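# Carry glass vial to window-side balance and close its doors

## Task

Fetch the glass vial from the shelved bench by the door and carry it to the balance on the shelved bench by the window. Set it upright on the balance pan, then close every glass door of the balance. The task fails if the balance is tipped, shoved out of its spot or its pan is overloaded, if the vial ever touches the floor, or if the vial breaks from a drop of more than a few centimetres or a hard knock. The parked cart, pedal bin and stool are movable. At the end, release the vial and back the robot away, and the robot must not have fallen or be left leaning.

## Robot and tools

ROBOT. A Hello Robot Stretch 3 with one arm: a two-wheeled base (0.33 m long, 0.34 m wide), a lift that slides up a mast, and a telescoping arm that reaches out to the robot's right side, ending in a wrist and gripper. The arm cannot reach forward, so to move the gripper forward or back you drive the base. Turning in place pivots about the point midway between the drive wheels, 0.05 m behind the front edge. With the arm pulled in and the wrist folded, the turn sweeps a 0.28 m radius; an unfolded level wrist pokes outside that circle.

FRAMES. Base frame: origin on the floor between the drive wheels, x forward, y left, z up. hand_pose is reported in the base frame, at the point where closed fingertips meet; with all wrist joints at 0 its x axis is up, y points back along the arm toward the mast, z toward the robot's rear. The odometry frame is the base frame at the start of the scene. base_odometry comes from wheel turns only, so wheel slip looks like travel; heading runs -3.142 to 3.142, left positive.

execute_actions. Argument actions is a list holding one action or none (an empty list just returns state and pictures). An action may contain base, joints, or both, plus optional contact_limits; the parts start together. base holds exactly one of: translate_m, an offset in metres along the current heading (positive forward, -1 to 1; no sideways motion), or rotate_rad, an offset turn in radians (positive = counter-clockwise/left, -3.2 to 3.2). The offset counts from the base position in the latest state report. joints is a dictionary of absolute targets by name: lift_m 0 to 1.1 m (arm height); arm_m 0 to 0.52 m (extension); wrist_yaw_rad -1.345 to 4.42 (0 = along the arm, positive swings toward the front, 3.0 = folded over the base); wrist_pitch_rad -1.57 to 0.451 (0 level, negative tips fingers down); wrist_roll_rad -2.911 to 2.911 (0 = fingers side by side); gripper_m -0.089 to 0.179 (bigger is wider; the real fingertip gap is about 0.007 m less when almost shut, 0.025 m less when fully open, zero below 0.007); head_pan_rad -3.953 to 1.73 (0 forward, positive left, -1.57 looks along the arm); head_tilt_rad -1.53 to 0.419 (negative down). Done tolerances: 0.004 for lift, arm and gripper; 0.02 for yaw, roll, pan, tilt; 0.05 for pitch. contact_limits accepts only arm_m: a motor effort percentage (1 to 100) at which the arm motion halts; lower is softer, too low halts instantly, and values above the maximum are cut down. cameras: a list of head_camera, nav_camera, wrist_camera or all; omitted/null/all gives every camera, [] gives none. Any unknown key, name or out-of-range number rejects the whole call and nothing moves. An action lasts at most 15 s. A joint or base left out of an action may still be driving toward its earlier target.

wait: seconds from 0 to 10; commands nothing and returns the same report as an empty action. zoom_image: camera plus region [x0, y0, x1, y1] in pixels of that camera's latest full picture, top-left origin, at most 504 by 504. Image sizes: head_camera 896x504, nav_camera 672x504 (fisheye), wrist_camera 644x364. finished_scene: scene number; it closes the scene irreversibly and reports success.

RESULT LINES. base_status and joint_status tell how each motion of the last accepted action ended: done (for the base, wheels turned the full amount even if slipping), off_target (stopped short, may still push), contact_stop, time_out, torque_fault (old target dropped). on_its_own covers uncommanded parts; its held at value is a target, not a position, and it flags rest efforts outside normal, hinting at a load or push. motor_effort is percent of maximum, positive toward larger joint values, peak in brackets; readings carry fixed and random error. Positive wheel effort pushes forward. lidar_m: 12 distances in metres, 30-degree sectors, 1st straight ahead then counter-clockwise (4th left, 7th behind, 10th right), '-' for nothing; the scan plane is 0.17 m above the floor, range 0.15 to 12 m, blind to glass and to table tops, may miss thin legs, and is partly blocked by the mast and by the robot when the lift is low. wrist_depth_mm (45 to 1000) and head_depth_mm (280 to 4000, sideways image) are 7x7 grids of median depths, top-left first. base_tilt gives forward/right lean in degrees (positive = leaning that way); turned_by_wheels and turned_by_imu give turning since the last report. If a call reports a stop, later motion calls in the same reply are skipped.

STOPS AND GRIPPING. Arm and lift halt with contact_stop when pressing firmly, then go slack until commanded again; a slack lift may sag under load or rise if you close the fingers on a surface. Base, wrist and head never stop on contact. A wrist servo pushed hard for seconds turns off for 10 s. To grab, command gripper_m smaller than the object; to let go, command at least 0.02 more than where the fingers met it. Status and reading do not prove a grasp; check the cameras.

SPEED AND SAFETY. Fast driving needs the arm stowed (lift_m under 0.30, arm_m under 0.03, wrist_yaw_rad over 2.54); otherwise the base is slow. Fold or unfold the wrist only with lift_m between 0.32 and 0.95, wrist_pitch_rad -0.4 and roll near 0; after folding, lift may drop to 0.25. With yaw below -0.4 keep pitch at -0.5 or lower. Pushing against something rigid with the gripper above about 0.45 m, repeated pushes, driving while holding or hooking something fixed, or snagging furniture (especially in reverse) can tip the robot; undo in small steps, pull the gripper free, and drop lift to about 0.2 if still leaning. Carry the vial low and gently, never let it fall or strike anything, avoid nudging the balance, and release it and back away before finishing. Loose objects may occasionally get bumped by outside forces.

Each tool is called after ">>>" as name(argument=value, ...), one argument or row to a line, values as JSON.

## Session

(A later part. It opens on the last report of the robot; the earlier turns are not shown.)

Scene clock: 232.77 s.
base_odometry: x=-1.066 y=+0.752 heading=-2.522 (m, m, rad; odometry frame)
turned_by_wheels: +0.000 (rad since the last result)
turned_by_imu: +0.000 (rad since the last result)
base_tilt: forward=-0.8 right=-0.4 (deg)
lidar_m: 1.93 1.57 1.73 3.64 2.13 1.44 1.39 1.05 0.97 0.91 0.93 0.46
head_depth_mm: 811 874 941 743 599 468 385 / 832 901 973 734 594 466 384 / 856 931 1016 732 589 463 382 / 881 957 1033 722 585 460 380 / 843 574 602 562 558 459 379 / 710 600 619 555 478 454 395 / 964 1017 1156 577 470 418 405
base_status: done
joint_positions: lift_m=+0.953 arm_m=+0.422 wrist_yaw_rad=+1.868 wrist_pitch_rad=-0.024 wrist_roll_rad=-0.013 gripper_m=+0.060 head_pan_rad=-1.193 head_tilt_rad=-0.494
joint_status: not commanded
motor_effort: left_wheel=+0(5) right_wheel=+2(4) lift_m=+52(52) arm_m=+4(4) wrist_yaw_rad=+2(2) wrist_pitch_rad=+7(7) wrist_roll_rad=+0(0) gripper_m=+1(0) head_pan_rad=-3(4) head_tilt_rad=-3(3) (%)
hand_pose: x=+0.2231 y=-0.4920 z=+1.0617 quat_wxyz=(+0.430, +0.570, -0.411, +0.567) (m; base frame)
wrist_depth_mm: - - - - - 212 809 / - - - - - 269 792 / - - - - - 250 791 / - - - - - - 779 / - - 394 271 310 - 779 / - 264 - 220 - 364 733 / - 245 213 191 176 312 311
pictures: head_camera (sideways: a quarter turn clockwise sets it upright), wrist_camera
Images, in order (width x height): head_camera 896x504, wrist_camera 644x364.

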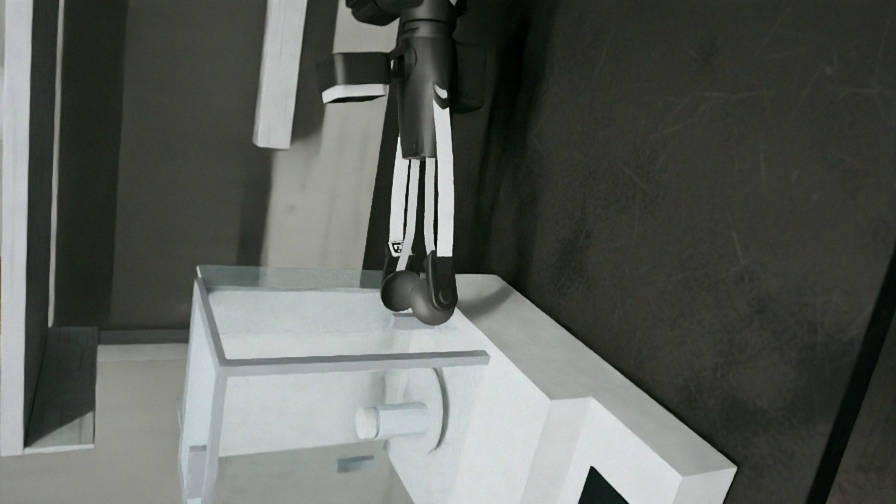

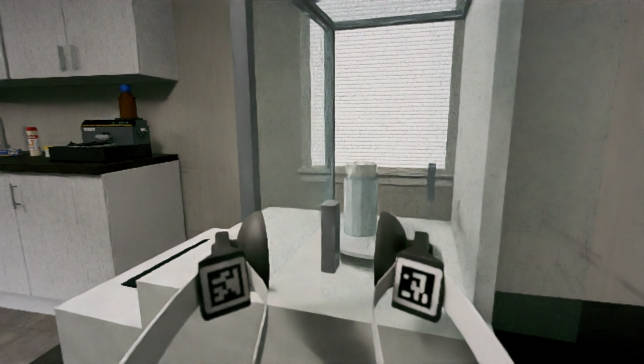

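>>> execute_actions(
  actions=[
    {"joints": {"arm_m": 0.37}, "contact_limits": {"arm_m": 8}},
  ],
  cameras=["head_camera", "wrist_camera"],
)

Scene clock: 235.17 s.
base_odometry: x=-1.066 y=+0.752 heading=-2.522 (m, m, rad; odometry frame)
turned_by_wheels: +0.000 (rad since the last result)
turned_by_imu: +0.000 (rad since the last result)
base_tilt: forward=-0.9 right=-0.5 (deg)
lidar_m: 1.92 1.57 1.73 3.63 2.14 1.44 1.39 1.05 0.97 0.91 0.93 0.46
head_depth_mm: 809 875 946 806 597 469 386 / 832 901 967 - 593 466 384 / 857 928 1019 802 588 463 382 / 882 958 1036 759 584 461 380 / 843 573 602 609 558 458 379 / 712 599 618 555 480 455 395 / 964 1014 1155 577 470 419 405
base_status: not commanded
joint_positions: lift_m=+0.953 arm_m=+0.370 wrist_yaw_rad=+1.862 wrist_pitch_rad=-0.024 wrist_roll_rad=-0.013 gripper_m=+0.060 head_pan_rad=-1.193 head_tilt_rad=-0.494
joint_status: all done
motor_effort: left_wheel=-2(1) right_wheel=+7(6) lift_m=+52(52) arm_m=-6(7) wrist_yaw_rad=+8(8) wrist_pitch_rad=+7(7) wrist_roll_rad=+0(0) gripper_m=-3(2) head_pan_rad=-3(4) head_tilt_rad=-3(3) (%)
contact_limits: arm_m 8 (drawing in: default 31, maximum 51; extending or still: default 42, maximum 69)
hand_pose: x=+0.2235 y=-0.4420 z=+1.0617 quat_wxyz=(+0.432, +0.569, -0.412, +0.566) (m; base frame)
wrist_depth_mm: - - - - - - 161 / - - - - - - 159 / - - - - - - 168 / - - - - - 326 167 / - - - 293 272 268 177 / - - - 208 - 219 190 / - 247 212 191 176 167 171
pictures: head_camera (sideways: a quarter turn clockwise sets it upright), wrist_camera
Images, in order (width x height): head_camera 896x504, wrist_camera 644x364.

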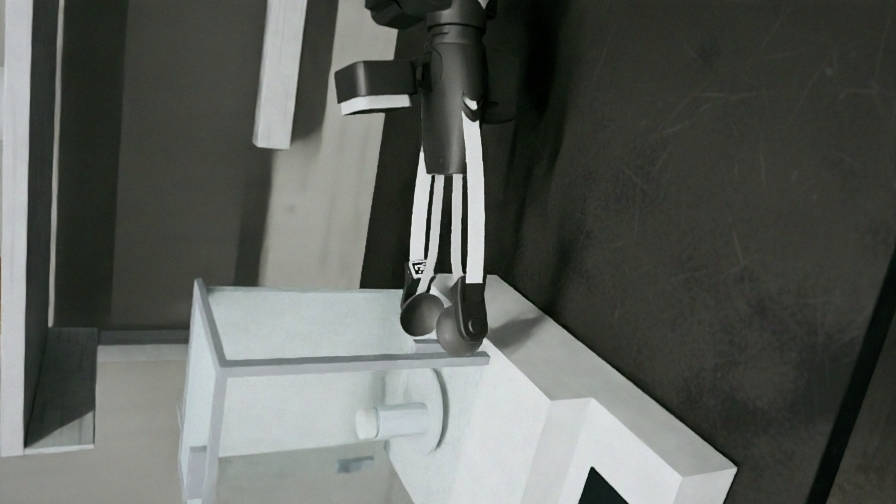

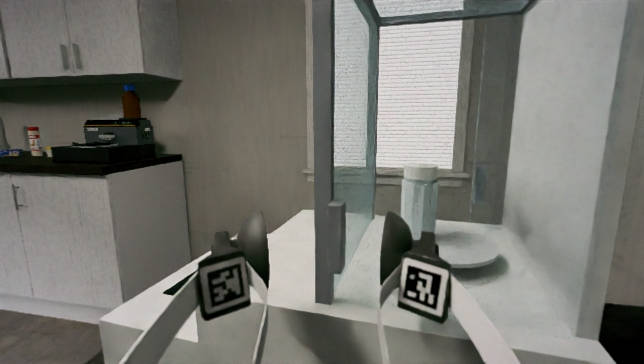

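>>> execute_actions(
  actions=[
    {"base": {"translate_m": -0.06}, "joints": {"wrist_yaw_rad": 1.87}},
  ],
  cameras=["head_camera", "wrist_camera"],
)

Scene clock: 238.63 s.
base_odometry: x=-1.017 y=+0.787 heading=-2.522 (m, m, rad; odometry frame)
turned_by_wheels: +0.000 (rad since the last result)
turned_by_imu: +0.001 (rad since the last result)
base_tilt: forward=-0.9 right=-0.5 (deg)
lidar_m: 1.99 1.62 1.81 3.09 2.05 1.39 1.33 0.99 0.97 0.92 0.94 0.51
head_depth_mm: 813 877 948 805 596 469 385 / 836 905 974 - 594 466 383 / 860 933 1020 805 587 463 382 / 883 961 1041 797 586 461 380 / 913 980 1057 683 580 458 388 / 818 598 624 582 554 455 396 / 684 628 653 575 489 453 1170
base_status: done
joint_positions: lift_m=+0.953 arm_m=+0.370 wrist_yaw_rad=+1.868 wrist_pitch_rad=-0.024 wrist_roll_rad=-0.013 gripper_m=+0.060 head_pan_rad=-1.193 head_tilt_rad=-0.494
joint_status: all done
motor_effort: left_wheel=+2(4) right_wheel=-1(3) lift_m=+52(52) arm_m=-4(6) wrist_yaw_rad=+3(7) wrist_pitch_rad=+7(7) wrist_roll_rad=+0(0) gripper_m=+0(2) head_pan_rad=-3(4) head_tilt_rad=-3(3) (%)
hand_pose: x=+0.2231 y=-0.4405 z=+1.0617 quat_wxyz=(+0.430, +0.570, -0.411, +0.567) (m; base frame)
wrist_depth_mm: - - - - - 350 747 / - - - - - - 744 / - - - - - 345 778 / - - - - - 333 776 / - - - 294 306 279 812 / - - - 251 - 218 405 / - - 290 260 237 214 312
pictures: head_camera (sideways: a quarter turn clockwise sets it upright), wrist_camera
Images, in order (width x height): head_camera 896x504, wrist_camera 644x364.

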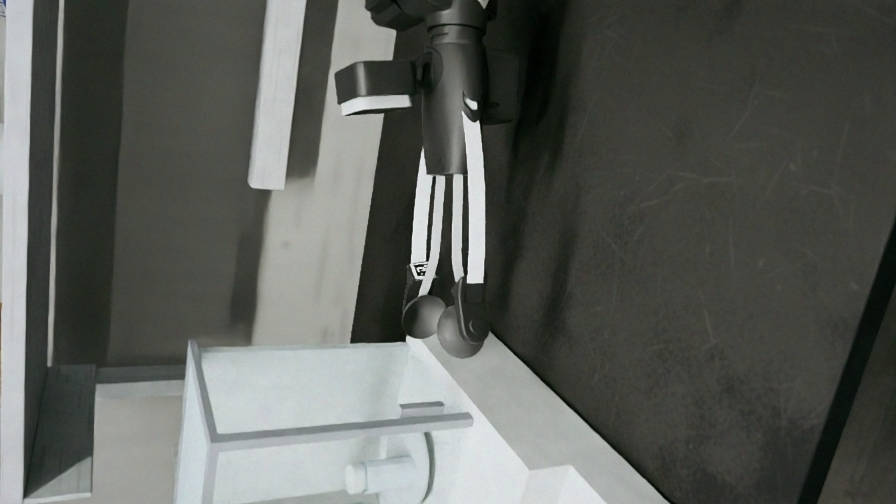

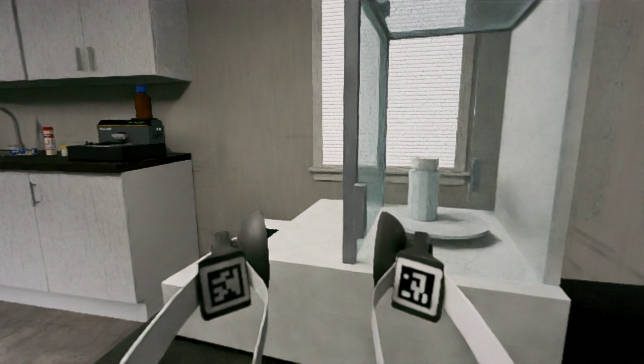

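>>> zoom_image(
  camera="wrist_camera",
  region=[320, 60, 620, 320],
)

>>> zoom_image(
  camera="head_camera",
  region=[170, 320, 510, 504],
)

Region (320, 60, 620, 320) of wrist_camera's 644x364 image, scaled by 1.680; it fills the top 437 rows of this view, and the rest is white.

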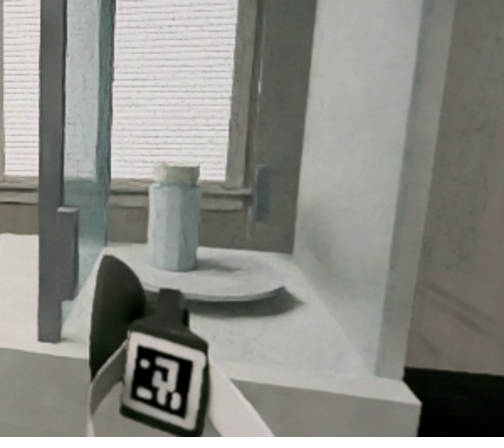

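Region (170, 320, 510, 504) of head_camera's 896x504 image, scaled by 1.482, with more detail than that image has; it fills the top 273 rows of this view, and the rest is white.

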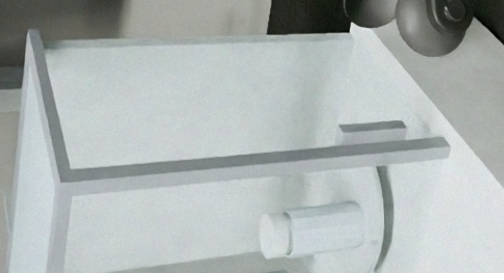

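>>> execute_actions(
  actions=[
    {"joints": {"arm_m": 0.005, "lift_m": 1.077, "gripper_m": 0.0, "wrist_yaw_rad": 1.3}},
  ],
  cameras=[],
)

>>> execute_actions(
  actions=[
    {"base": {"translate_m": 0.81}, "joints": {"wrist_pitch_rad": -0.55, "wrist_yaw_rad": -1.33, "head_pan_rad": -2.0, "head_tilt_rad": -0.5}},
  ],
)

Scene clock: 254.80 s.
base_odometry: x=-1.017 y=+0.787 heading=-2.522 (m, m, rad; odometry frame)
turned_by_wheels: +0.000 (rad since the last result)
turned_by_imu: +0.002 (rad since the last result)
base_tilt: forward=-0.8 right=-0.5 (deg)
lidar_m: 1.99 1.62 1.82 3.10 2.04 1.38 1.33 0.99 0.97 0.92 0.94 0.51
head_depth_mm: 812 878 957 823 647 - 376 / 834 900 982 815 - - 383 / 859 921 - - - - 372 / 885 952 - - - - 379 / 910 982 - - - 452 387 / 817 599 625 647 526 456 397 / 684 628 654 524 490 453 1178
base_status: not commanded
joint_positions: lift_m=+1.076 arm_m=+0.005 wrist_yaw_rad=+1.301 wrist_pitch_rad=-0.024 wrist_roll_rad=-0.013 gripper_m=+0.000 head_pan_rad=-1.193 head_tilt_rad=-0.494
joint_status: all done
motor_effort: left_wheel=+3(2) right_wheel=+0(1) lift_m=+52(52) arm_m=-5(5) wrist_yaw_rad=-1(5) wrist_pitch_rad=+7(7) wrist_roll_rad=+0(0) gripper_m=-2(89) head_pan_rad=-3(3) head_tilt_rad=-3(3) (%)
hand_pose: x=+0.2250 y=-0.2183 z=+1.1847 quat_wxyz=(+0.572, +0.432, -0.553, +0.424) (m; base frame)
wrist_depth_mm: - - - - - 924 489 / - - - - - 940 575 / - - - - - 904 639 / - - - - - 483 374 / - - - - - 444 389 / - - - - 459 411 398 / - - - 426 371 337 367
pictures: none
No camera images: the call's "cameras" was empty. Leave "cameras" out to get every camera's image.

Scene clock: 263.83 s.
base_odometry: x=-1.677 y=+0.317 heading=-2.522 (m, m, rad; odometry frame)
turned_by_wheels: +0.000 (rad since the last result)
turned_by_imu: +0.005 (rad since the last result)
base_tilt: forward=-1.0 right=-0.4 (deg)
lidar_m: 1.18 1.20 1.08 1.72 3.32 2.26 1.78 0.40 0.91 0.97 0.99 1.25
head_depth_mm: 1019 - - 552 502 456 533 / 673 - - - 509 - 1231 / 598 - - - - - - / 570 - - - - - - / 704 - - - - - - / 785 - - - - - - / 783 831 - - - - -
base_status: done
joint_positions: lift_m=+1.076 arm_m=+0.005 wrist_yaw_rad=-1.328 wrist_pitch_rad=-0.562 wrist_roll_rad=-0.013 gripper_m=+0.000 head_pan_rad=-1.993 head_tilt_rad=-0.494
joint_status: all done
motor_effort: left_wheel=+2(5) right_wheel=-1(0) lift_m=+52(52) arm_m=-4(5) wrist_yaw_rad=-2(3) wrist_pitch_rad=+3(8) wrist_roll_rad=+0(0) gripper_m=-2(2) head_pan_rad=-3(41) head_tilt_rad=-3(3) (%)
hand_pose: x=-0.2195 y=-0.1992 z=+1.0581 quat_wxyz=(+0.419, -0.260, -0.653, -0.575) (m; base frame)
wrist_depth_mm: 343 883 891 885 - - - / 357 379 420 636 - - - / 331 330 359 433 - - - / 349 307 318 386 - - - / 366 351 327 361 - - - / 866 - - - - - - / 798 - - - - - -
pictures: head_camera (sideways: a quarter turn clockwise sets it upright), nav_camera (sideways: a quarter turn counterclockwise sets it upright), wrist_camera
Images, in order (width x height): head_camera 896x504, nav_camera 672x504, wrist_camera 644x364.

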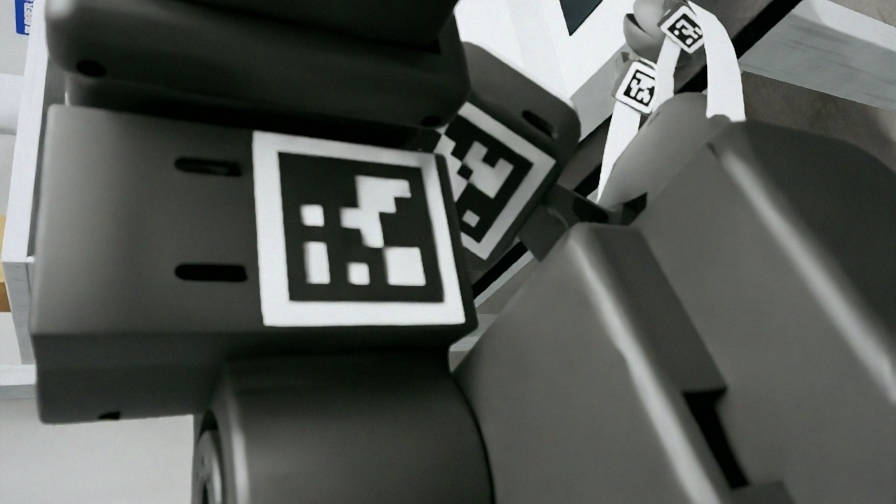

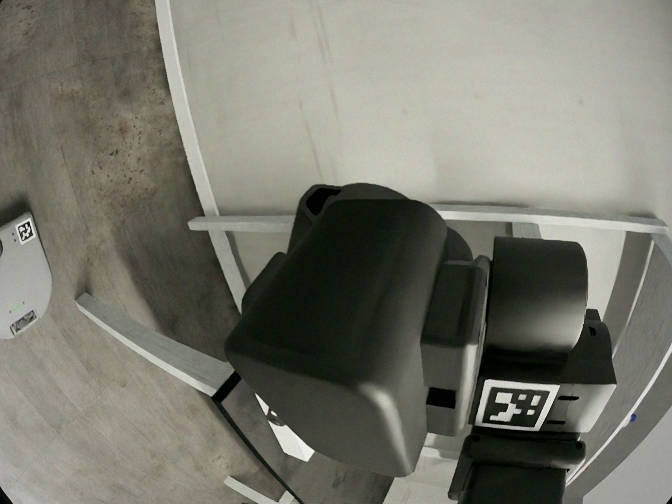

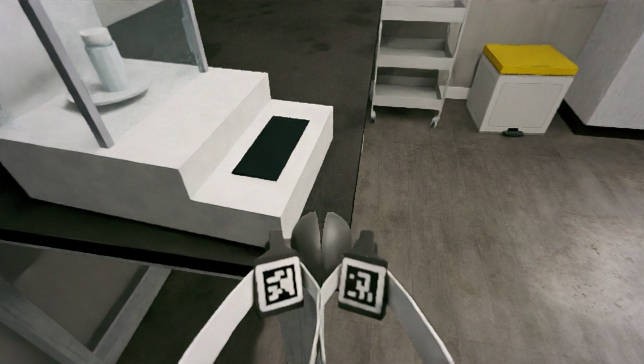

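>>> execute_actions(
  actions=[
    {"joints": {"arm_m": 0.385, "head_pan_rad": -2.05, "head_tilt_rad": -0.4}, "contact_limits": {"arm_m": 10}},
  ],
)

Scene clock: 269.83 s.
base_odometry: x=-1.677 y=+0.317 heading=-2.522 (m, m, rad; odometry frame)
turned_by_wheels: +0.000 (rad since the last result)
turned_by_imu: +0.001 (rad since the last result)
base_tilt: forward=-0.8 right=-0.5 (deg)
lidar_m: 1.18 1.20 1.08 1.72 3.30 2.25 1.77 0.40 0.91 0.97 0.99 1.25
head_depth_mm: 1121 - - - 528 462 448 / 1051 - - - 511 491 1301 / 815 1078 - 674 574 605 1367 / 913 992 - 800 661 1435 1362 / 799 662 - 893 1181 1343 1294 / 777 786 957 1013 1114 1229 1307 / 798 843 931 995 1063 1159 1248
base_status: not commanded
joint_positions: lift_m=+1.076 arm_m=+0.385 wrist_yaw_rad=-1.328 wrist_pitch_rad=-0.562 wrist_roll_rad=-0.013 gripper_m=+0.000 head_pan_rad=-2.043 head_tilt_rad=-0.408
joint_status: all done
motor_effort: left_wheel=+2(2) right_wheel=+1(2) lift_m=+52(52) arm_m=+4(5) wrist_yaw_rad=-1(3) wrist_pitch_rad=+3(3) wrist_roll_rad=+0(0) gripper_m=-2(3) head_pan_rad=-3(10) head_tilt_rad=+5(18) (%)
contact_limits: arm_m 10 (drawing in: default 31, maximum 51; extending or still: default 42, maximum 69)
hand_pose: x=-0.2195 y=-0.5785 z=+1.0581 quat_wxyz=(+0.418, -0.260, -0.653, -0.575) (m; base frame)
wrist_depth_mm: 427 568 803 888 812 862 - / 438 580 643 641 599 349 - / 440 503 500 494 298 309 322 / 415 412 412 411 267 264 256 / 350 349 350 360 263 240 231 / 441 329 315 - 294 276 251 / 471 558 - - - 280 267
pictures: head_camera (sideways: a quarter turn clockwise sets it upright), nav_camera (sideways: a quarter turn counterclockwise sets it upright), wrist_camera
Images, in order (width x height): head_camera 896x504, nav_camera 672x504, wrist_camera 644x364.

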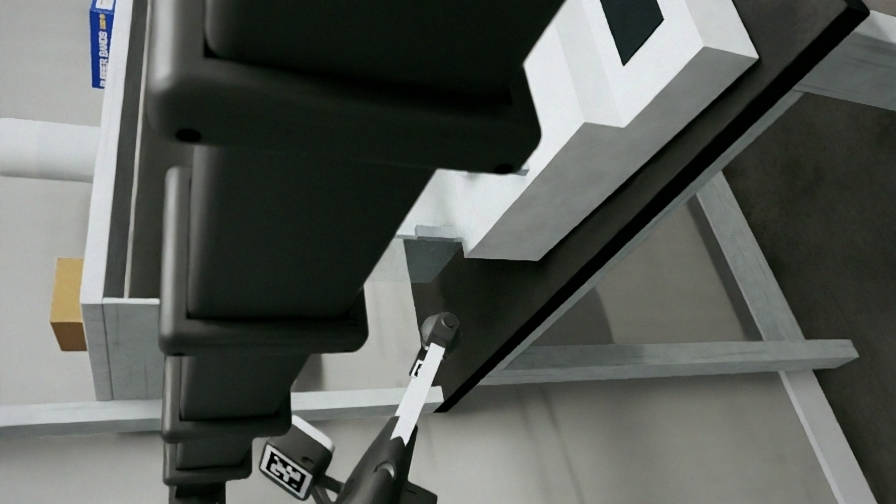

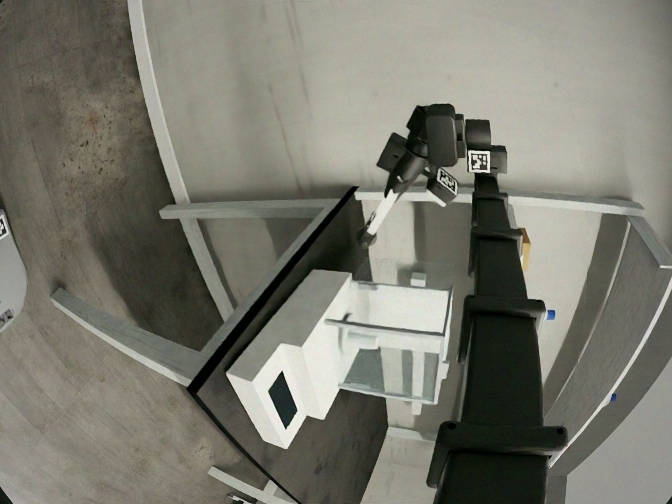

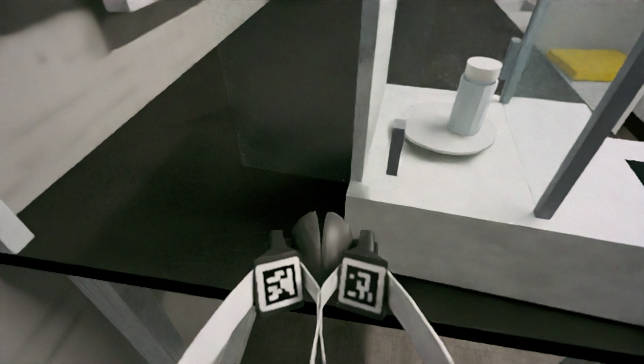

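>>> execute_actions(
  actions=[
    {"base": {"translate_m": -0.065}, "joints": {"arm_m": 0.395}, "contact_limits": {"arm_m": 10}},
  ],
  cameras=["head_camera", "wrist_camera"],
)

Scene clock: 276.60 s.
base_odometry: x=-1.624 y=+0.355 heading=-2.522 (m, m, rad; odometry frame)
turned_by_wheels: +0.000 (rad since the last result)
turned_by_imu: +0.001 (rad since the last result)
base_tilt: forward=-1.0 right=-0.5 (deg)
lidar_m: 1.24 1.27 1.10 1.92 3.29 2.19 1.71 0.34 0.36 0.89 1.00 1.29
head_depth_mm: 1129 - - - 527 457 424 / 1054 - - - 506 431 420 / 776 1078 - 608 496 470 1294 / 922 1000 - 633 557 560 1367 / 835 938 - 840 661 1356 1319 / 678 626 984 883 1037 1172 1276 / 767 786 875 989 1074 1167 1263
base_status: done
joint_positions: lift_m=+1.076 arm_m=+0.395 wrist_yaw_rad=-1.328 wrist_pitch_rad=-0.562 wrist_roll_rad=-0.013 gripper_m=+0.000 head_pan_rad=-2.043 head_tilt_rad=-0.408
joint_status: all done
motor_effort: left_wheel=+2(3) right_wheel=+0(4) lift_m=+52(52) arm_m=+4(3) wrist_yaw_rad=-1(2) wrist_pitch_rad=+3(3) wrist_roll_rad=+0(0) gripper_m=-2(3) head_pan_rad=-3(3) head_tilt_rad=+5(5) (%)
contact_limits: arm_m 10 (drawing in: default 31, maximum 51; extending or still: default 42, maximum 69)
hand_pose: x=-0.2195 y=-0.5885 z=+1.0580 quat_wxyz=(+0.418, -0.260, -0.653, -0.575) (m; base frame)
wrist_depth_mm: 414 566 829 878 761 941 - / 427 577 634 638 604 635 - / 436 503 501 498 308 232 510 / 413 411 414 411 252 245 264 / 351 351 350 359 226 226 225 / 303 304 310 - 205 196 186 / 283 270 267 262 247 212 189
pictures: head_camera (sideways: a quarter turn clockwise sets it upright), wrist_camera
Images, in order (width x height): head_camera 896x504, wrist_camera 644x364.

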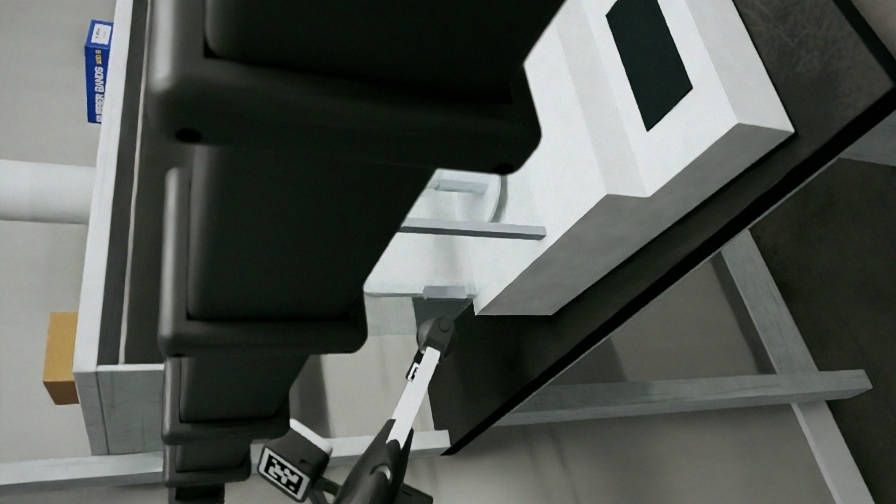

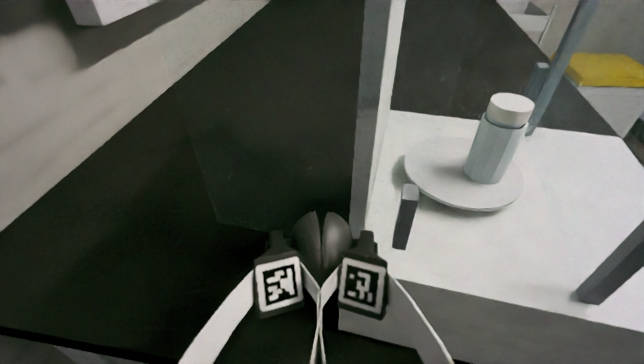

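>>> execute_actions(
  actions=[
    {"base": {"translate_m": -0.017}},
  ],
  cameras=["wrist_camera"],
)

>>> execute_actions(
  actions=[
    {"joints": {"arm_m": 0.34}, "contact_limits": {"arm_m": 8}},
  ],
  cameras=["head_camera", "wrist_camera"],
)

Scene clock: 280.73 s.
base_odometry: x=-1.610 y=+0.364 heading=-2.522 (m, m, rad; odometry frame)
turned_by_wheels: +0.000 (rad since the last result)
turned_by_imu: +0.001 (rad since the last result)
base_tilt: forward=-0.9 right=-0.5 (deg)
lidar_m: 1.26 1.28 1.12 1.98 3.29 2.17 1.69 0.33 0.34 0.89 1.00 1.30
head_depth_mm: 1133 - - - 527 457 424 / 1049 - - - 506 430 409 / 771 1082 - 584 496 453 444 / 911 993 - 625 525 509 1361 / 845 942 - 632 627 1344 1314 / 656 648 988 881 998 1224 1249 / 752 758 877 977 1071 1169 1257
base_status: done
joint_positions: lift_m=+1.076 arm_m=+0.395 wrist_yaw_rad=-1.329 wrist_pitch_rad=-0.564 wrist_roll_rad=-0.013 gripper_m=+0.000 head_pan_rad=-2.043 head_tilt_rad=-0.408
joint_status: not commanded
motor_effort: left_wheel=+4(5) right_wheel=-3(3) lift_m=+51(52) arm_m=+4(4) wrist_yaw_rad=-1(2) wrist_pitch_rad=+4(4) wrist_roll_rad=+0(0) gripper_m=-3(2) head_pan_rad=-4(3) head_tilt_rad=+5(5) (%)
hand_pose: x=-0.2191 y=-0.5883 z=+1.0575 quat_wxyz=(+0.417, -0.260, -0.653, -0.576) (m; base frame)
wrist_depth_mm: 402 561 812 870 757 933 - / 426 576 631 627 596 631 - / 438 499 497 495 308 220 515 / 412 409 411 396 252 235 264 / 350 350 350 358 218 218 224 / 303 302 307 - 196 195 195 / 270 268 267 255 217 183 173
pictures: wrist_camera
Images, in order (width x height): wrist_camera 644x364.

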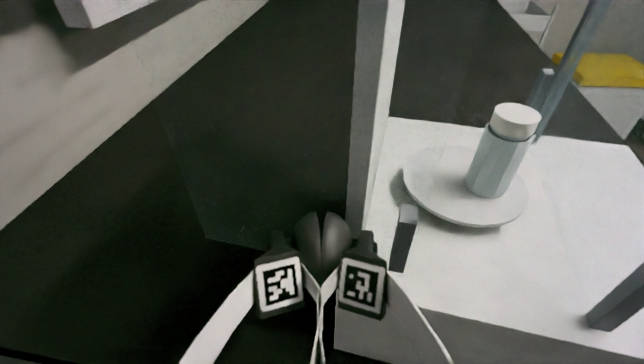

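Scene clock: 282.27 s.
base_odometry: x=-1.610 y=+0.364 heading=-2.522 (m, m, rad; odometry frame)
turned_by_wheels: +0.000 (rad since the last result)
turned_by_imu: +0.000 (rad since the last result)
base_tilt: forward=-0.9 right=-0.5 (deg)
lidar_m: 1.26 1.29 1.12 1.97 3.28 2.17 1.70 0.33 0.34 0.89 1.00 1.29
head_depth_mm: 1134 - - - 527 457 423 / 1055 - - - 506 431 409 / 771 1065 - 584 496 453 444 / 911 1000 - 631 524 509 1359 / 846 940 - 633 627 1349 1315 / 657 646 995 881 994 1222 1250 / 751 759 883 990 1073 1167 1260
base_status: not commanded
joint_positions: lift_m=+1.076 arm_m=+0.340 wrist_yaw_rad=-1.327 wrist_pitch_rad=-0.565 wrist_roll_rad=-0.013 gripper_m=+0.000 head_pan_rad=-2.043 head_tilt_rad=-0.408
joint_status: all done
motor_effort: left_wheel=+3(3) right_wheel=-3(4) lift_m=+51(51) arm_m=-5(5) wrist_yaw_rad=-4(4) wrist_pitch_rad=+4(4) wrist_roll_rad=+0(0) gripper_m=-2(3) head_pan_rad=-3(4) head_tilt_rad=+5(4) (%)
contact_limits: arm_m 8 (drawing in: default 31, maximum 51; extending or still: default 42, maximum 69)
hand_pose: x=-0.2189 y=-0.5343 z=+1.0573 quat_wxyz=(+0.418, -0.259, -0.654, -0.576) (m; base frame)
wrist_depth_mm: 447 638 145 230 854 914 - / 483 602 570 254 625 585 - / 480 505 455 274 273 309 115 / 413 412 393 248 238 264 273 / 349 349 347 232 224 218 224 / 302 303 305 - 196 190 195 / 273 269 269 247 215 183 177
pictures: head_camera (sideways: a quarter turn clockwise sets it upright), wrist_camera
Images, in order (width x height): head_camera 896x504, wrist_camera 644x364.

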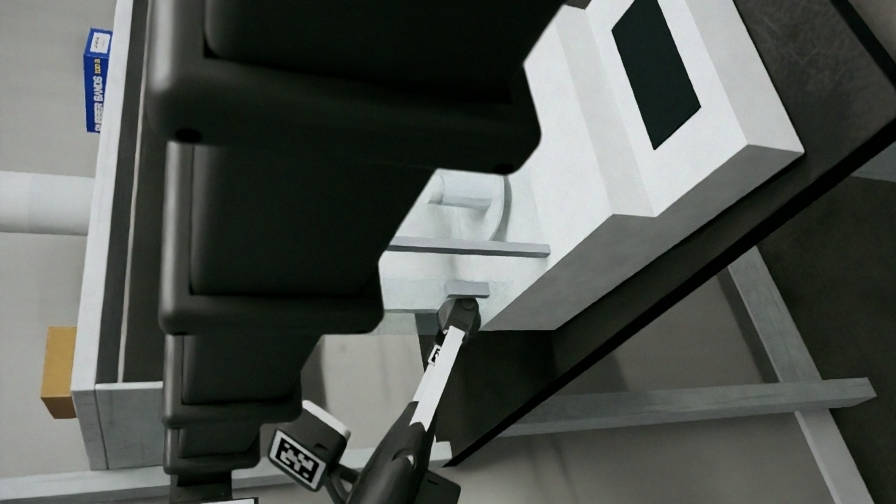

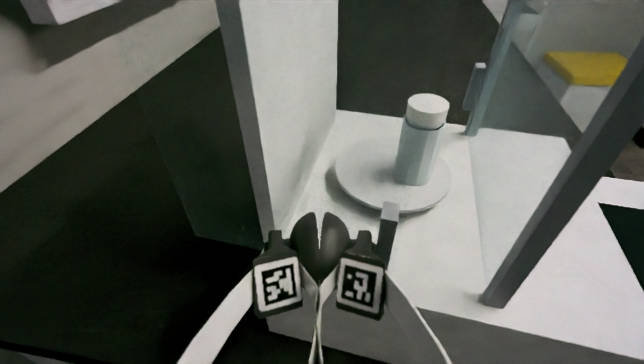

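>>> execute_actions(
  actions=[
    {"joints": {"arm_m": 0.283}, "contact_limits": {"arm_m": 8}},
  ],
  cameras=["head_camera", "wrist_camera"],
)

Scene clock: 285.20 s.
base_odometry: x=-1.610 y=+0.364 heading=-2.522 (m, m, rad; odometry frame)
turned_by_wheels: +0.000 (rad since the last result)
turned_by_imu: +0.001 (rad since the last result)
base_tilt: forward=-0.9 right=-0.4 (deg)
lidar_m: 1.26 1.29 1.12 1.98 3.30 2.17 1.70 0.33 0.34 0.89 1.00 1.30
head_depth_mm: 1132 - - - 527 457 423 / 1056 - - - 506 431 410 / 770 1064 - 583 496 453 444 / 911 998 - 604 524 509 1358 / 848 938 1054 890 629 1343 1313 / 656 646 1006 877 994 1228 1256 / 752 757 898 1005 1070 1167 1260
base_status: not commanded
joint_positions: lift_m=+1.076 arm_m=+0.283 wrist_yaw_rad=-1.327 wrist_pitch_rad=-0.566 wrist_roll_rad=-0.013 gripper_m=+0.000 head_pan_rad=-2.043 head_tilt_rad=-0.408
joint_status: all done
motor_effort: left_wheel=+3(3) right_wheel=-2(2) lift_m=+51(51) arm_m=-5(5) wrist_yaw_rad=-3(3) wrist_pitch_rad=+5(5) wrist_roll_rad=+0(0) gripper_m=-3(2) head_pan_rad=-3(3) head_tilt_rad=+4(4) (%)
contact_limits: arm_m 8 (drawing in: default 31, maximum 51; extending or still: default 42, maximum 69)
hand_pose: x=-0.2187 y=-0.4773 z=+1.0571 quat_wxyz=(+0.418, -0.258, -0.654, -0.576) (m; base frame)
wrist_depth_mm: 521 151 219 860 802 - - / 536 170 230 629 302 694 - / 498 460 241 284 307 492 - / 411 396 250 247 254 284 - / 350 349 225 240 212 230 277 / 302 305 233 - 195 195 234 / 276 268 261 247 215 184 209
pictures: head_camera (sideways: a quarter turn clockwise sets it upright), wrist_camera
Images, in order (width x height): head_camera 896x504, wrist_camera 644x364.

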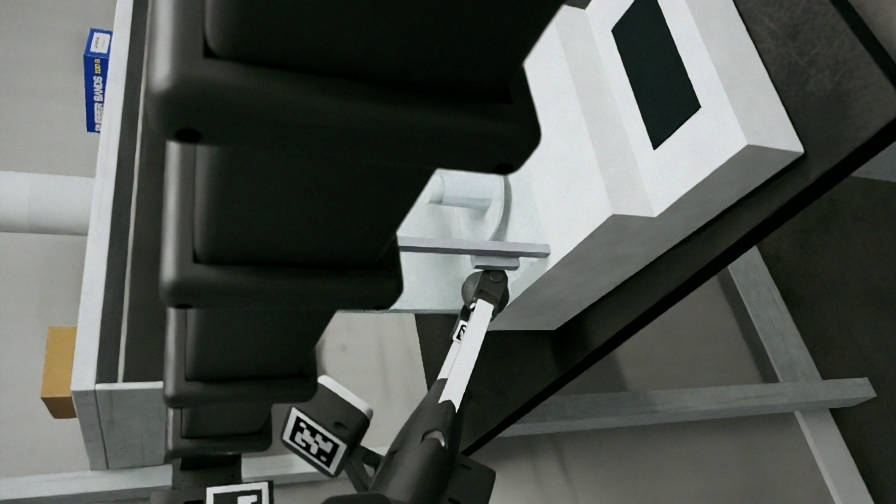

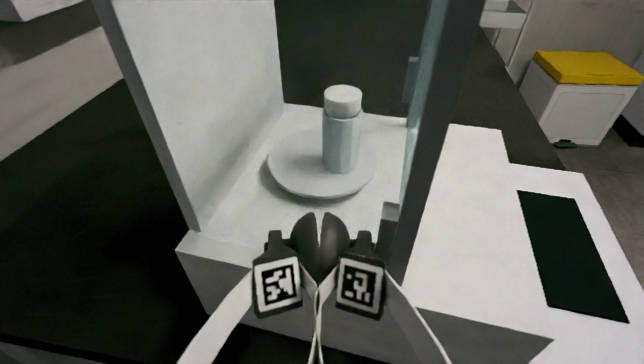

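>>> execute_actions(
  actions=[
    {"joints": {"arm_m": 0.276}, "contact_limits": {"arm_m": 8}},
  ],
  cameras=["wrist_camera"],
)

Scene clock: 287.07 s.
base_odometry: x=-1.610 y=+0.364 heading=-2.522 (m, m, rad; odometry frame)
turned_by_wheels: +0.000 (rad since the last result)
turned_by_imu: +0.000 (rad since the last result)
base_tilt: forward=-0.9 right=-0.5 (deg)
lidar_m: 1.26 1.28 1.12 1.97 3.31 2.17 1.70 0.33 0.34 0.89 1.00 1.29
head_depth_mm: 1129 - - - 527 457 424 / 1055 - - - 505 431 409 / 772 1066 - 583 495 453 443 / 912 997 - 624 524 509 1361 / 850 936 1036 942 627 1344 1318 / 656 645 1009 998 996 1221 1252 / 753 758 896 1012 1072 1171 1262
base_status: not commanded
joint_positions: lift_m=+1.076 arm_m=+0.276 wrist_yaw_rad=-1.315 wrist_pitch_rad=-0.566 wrist_roll_rad=-0.013 gripper_m=+0.000 head_pan_rad=-2.043 head_tilt_rad=-0.408
joint_status: all done
on_its_own: wrist_yaw_rad is at rest, and its effort (-14) is outside its rest range (-12 to +12)
motor_effort: left_wheel=+4(4) right_wheel=-2(2) lift_m=+51(51) arm_m=-7(7) wrist_yaw_rad=-14(14) wrist_pitch_rad=+4(5) wrist_roll_rad=+0(0) gripper_m=-4(4) head_pan_rad=-2(3) head_tilt_rad=+4(4) (%)
contact_limits: arm_m 8 (drawing in: default 31, maximum 51; extending or still: default 42, maximum 69)
hand_pose: x=-0.2182 y=-0.4727 z=+1.0573 quat_wxyz=(+0.421, -0.255, -0.655, -0.573) (m; base frame)
wrist_depth_mm: 520 153 224 857 741 - - / 537 173 234 629 561 707 - / 500 460 248 274 306 494 - / 409 394 248 248 255 284 - / 350 349 226 237 213 230 279 / 306 304 234 - 195 195 234 / 281 269 261 248 209 185 208
pictures: wrist_camera
Images, in order (width x height): wrist_camera 644x364.

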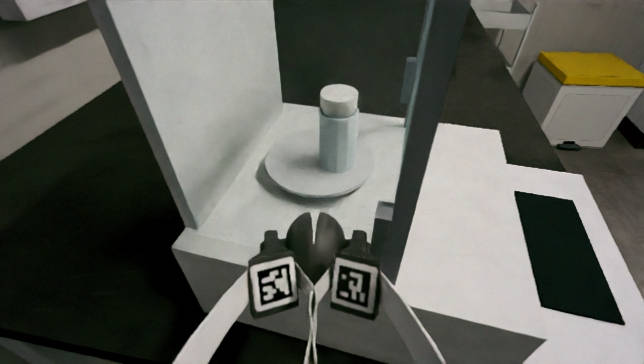

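>>> execute_actions(
  actions=[
    {"base": {"translate_m": 0.1}, "joints": {"arm_m": 0.29, "wrist_yaw_rad": -1.33}, "contact_limits": {"arm_m": 12}},
  ],
  cameras=["wrist_camera"],
)

>>> execute_actions(
  actions=[
    {"base": {"translate_m": 0.15}, "joints": {"arm_m": 0.005, "lift_m": 0.8, "head_pan_rad": -2.25, "head_tilt_rad": -0.3}},
  ],
  cameras=["head_camera", "nav_camera"],
)

Scene clock: 291.10 s.
base_odometry: x=-1.691 y=+0.306 heading=-2.521 (m, m, rad; odometry frame)
turned_by_wheels: +0.000 (rad since the last result)
turned_by_imu: +0.001 (rad since the last result)
base_tilt: forward=-0.8 right=-0.6 (deg)
lidar_m: 1.16 1.18 1.07 1.67 3.31 2.28 1.80 0.41 0.92 0.97 0.99 1.23
head_depth_mm: 1116 - - - 528 465 494 / 843 - - - 524 514 1344 / 837 1060 - 677 597 1468 1360 / 902 991 - 898 707 1437 1362 / 854 673 1044 1012 1075 1324 1288 / 796 802 960 1037 1124 1254 1312 / 800 837 898 1018 1064 1157 1249
base_status: done
joint_positions: lift_m=+1.076 arm_m=+0.290 wrist_yaw_rad=-1.328 wrist_pitch_rad=-0.566 wrist_roll_rad=-0.013 gripper_m=+0.000 head_pan_rad=-2.043 head_tilt_rad=-0.408
joint_status: all done
motor_effort: left_wheel=+2(6) right_wheel=+0(2) lift_m=+51(51) arm_m=+4(6) wrist_yaw_rad=-2(15) wrist_pitch_rad=+4(5) wrist_roll_rad=+0(0) gripper_m=-2(5) head_pan_rad=-4(4) head_tilt_rad=+5(4) (%)
contact_limits: arm_m 12 (drawing in: default 31, maximum 51; extending or still: default 42, maximum 69)
hand_pose: x=-0.2188 y=-0.4835 z=+1.0573 quat_wxyz=(+0.417, -0.259, -0.654, -0.576) (m; base frame)
wrist_depth_mm: 515 688 756 765 803 - - / 522 632 570 358 369 659 - / 501 499 478 311 309 352 - / 412 412 397 285 265 273 - / 362 348 350 308 289 270 280 / 525 747 - - 309 294 284 / 573 678 - - - 398 -
pictures: wrist_camera
Images, in order (width x height): wrist_camera 644x364.

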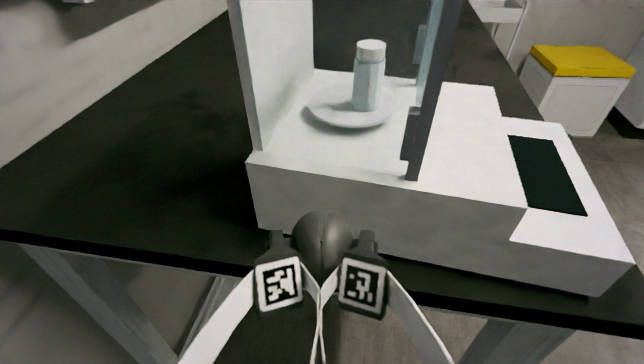

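Scene clock: 294.47 s.
base_odometry: x=-1.813 y=+0.219 heading=-2.521 (m, m, rad; odometry frame)
turned_by_wheels: +0.000 (rad since the last result)
turned_by_imu: +0.001 (rad since the last result)
base_tilt: forward=-0.9 right=-0.5 (deg)
lidar_m: 1.01 1.03 1.01 1.21 3.66 2.43 1.94 0.54 0.98 0.96 0.98 1.07
head_depth_mm: 1521 1643 1827 1213 647 557 607 / 1361 1442 1563 1291 629 620 1491 / 1224 1282 783 779 678 1636 1476 / 1101 1131 1217 1061 752 1551 1432 / 1015 767 1144 1163 898 1401 1385 / 940 878 1047 1080 1062 1196 1270 / 838 884 939 1001 1069 1138 1212
base_status: done
joint_positions: lift_m=+0.801 arm_m=+0.005 wrist_yaw_rad=-1.328 wrist_pitch_rad=-0.566 wrist_roll_rad=-0.013 gripper_m=+0.000 head_pan_rad=-2.243 head_tilt_rad=-0.310
joint_status: all done
motor_effort: left_wheel=+2(4) right_wheel=-1(0) lift_m=+12(47) arm_m=-4(5) wrist_yaw_rad=-1(2) wrist_pitch_rad=+4(4) wrist_roll_rad=+0(0) gripper_m=-2(2) head_pan_rad=-2(22) head_tilt_rad=+5(17) (%)
hand_pose: x=-0.2189 y=-0.1989 z=+0.7818 quat_wxyz=(+0.417, -0.259, -0.653, -0.576) (m; base frame)
wrist_depth_mm: 770 - - 357 - - - / 788 - - 403 - - - / 801 - - 455 - - - / 798 - - - - - - / 763 - - - - - - / 848 958 - - - - - / 848 870 872 855 867 867 846
pictures: head_camera (sideways: a quarter turn clockwise sets it upright), nav_camera (sideways: a quarter turn counterclockwise sets it upright)
Images, in order (width x height): head_camera 896x504, nav_camera 672x504.

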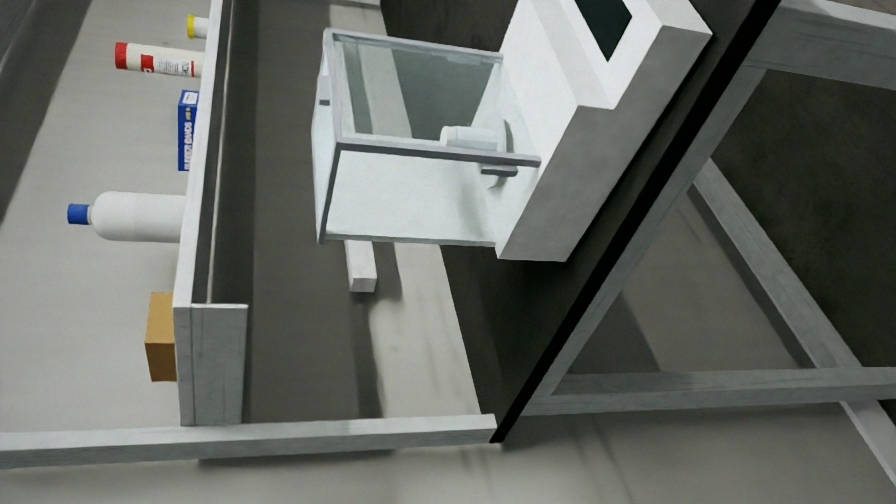

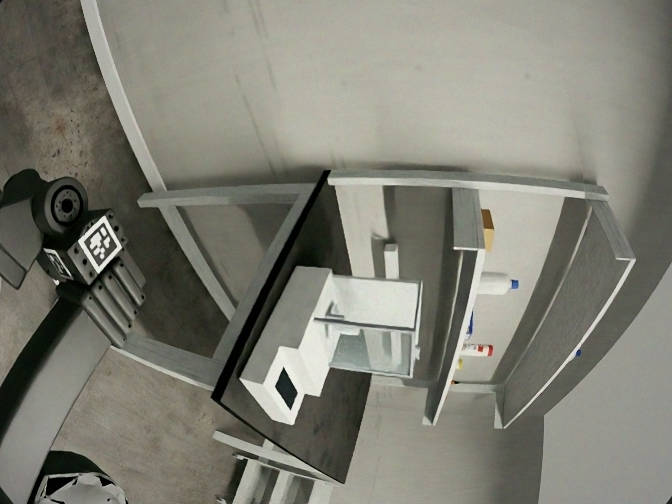

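>>> zoom_image(
  camera="head_camera",
  region=[290, 10, 560, 270],
)

Region (290, 10, 560, 270) of head_camera's 896x504 image, scaled by 1.867, with more detail than that image has; it fills the top 485 rows of this view, and the rest is white.

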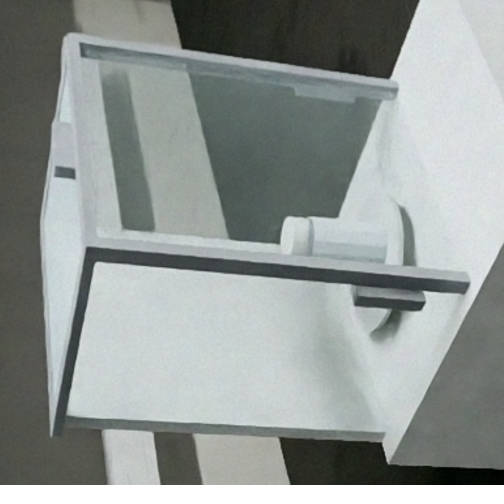

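>>> finished_scene(
  scene=1,
)

The scene is finished: the task was done.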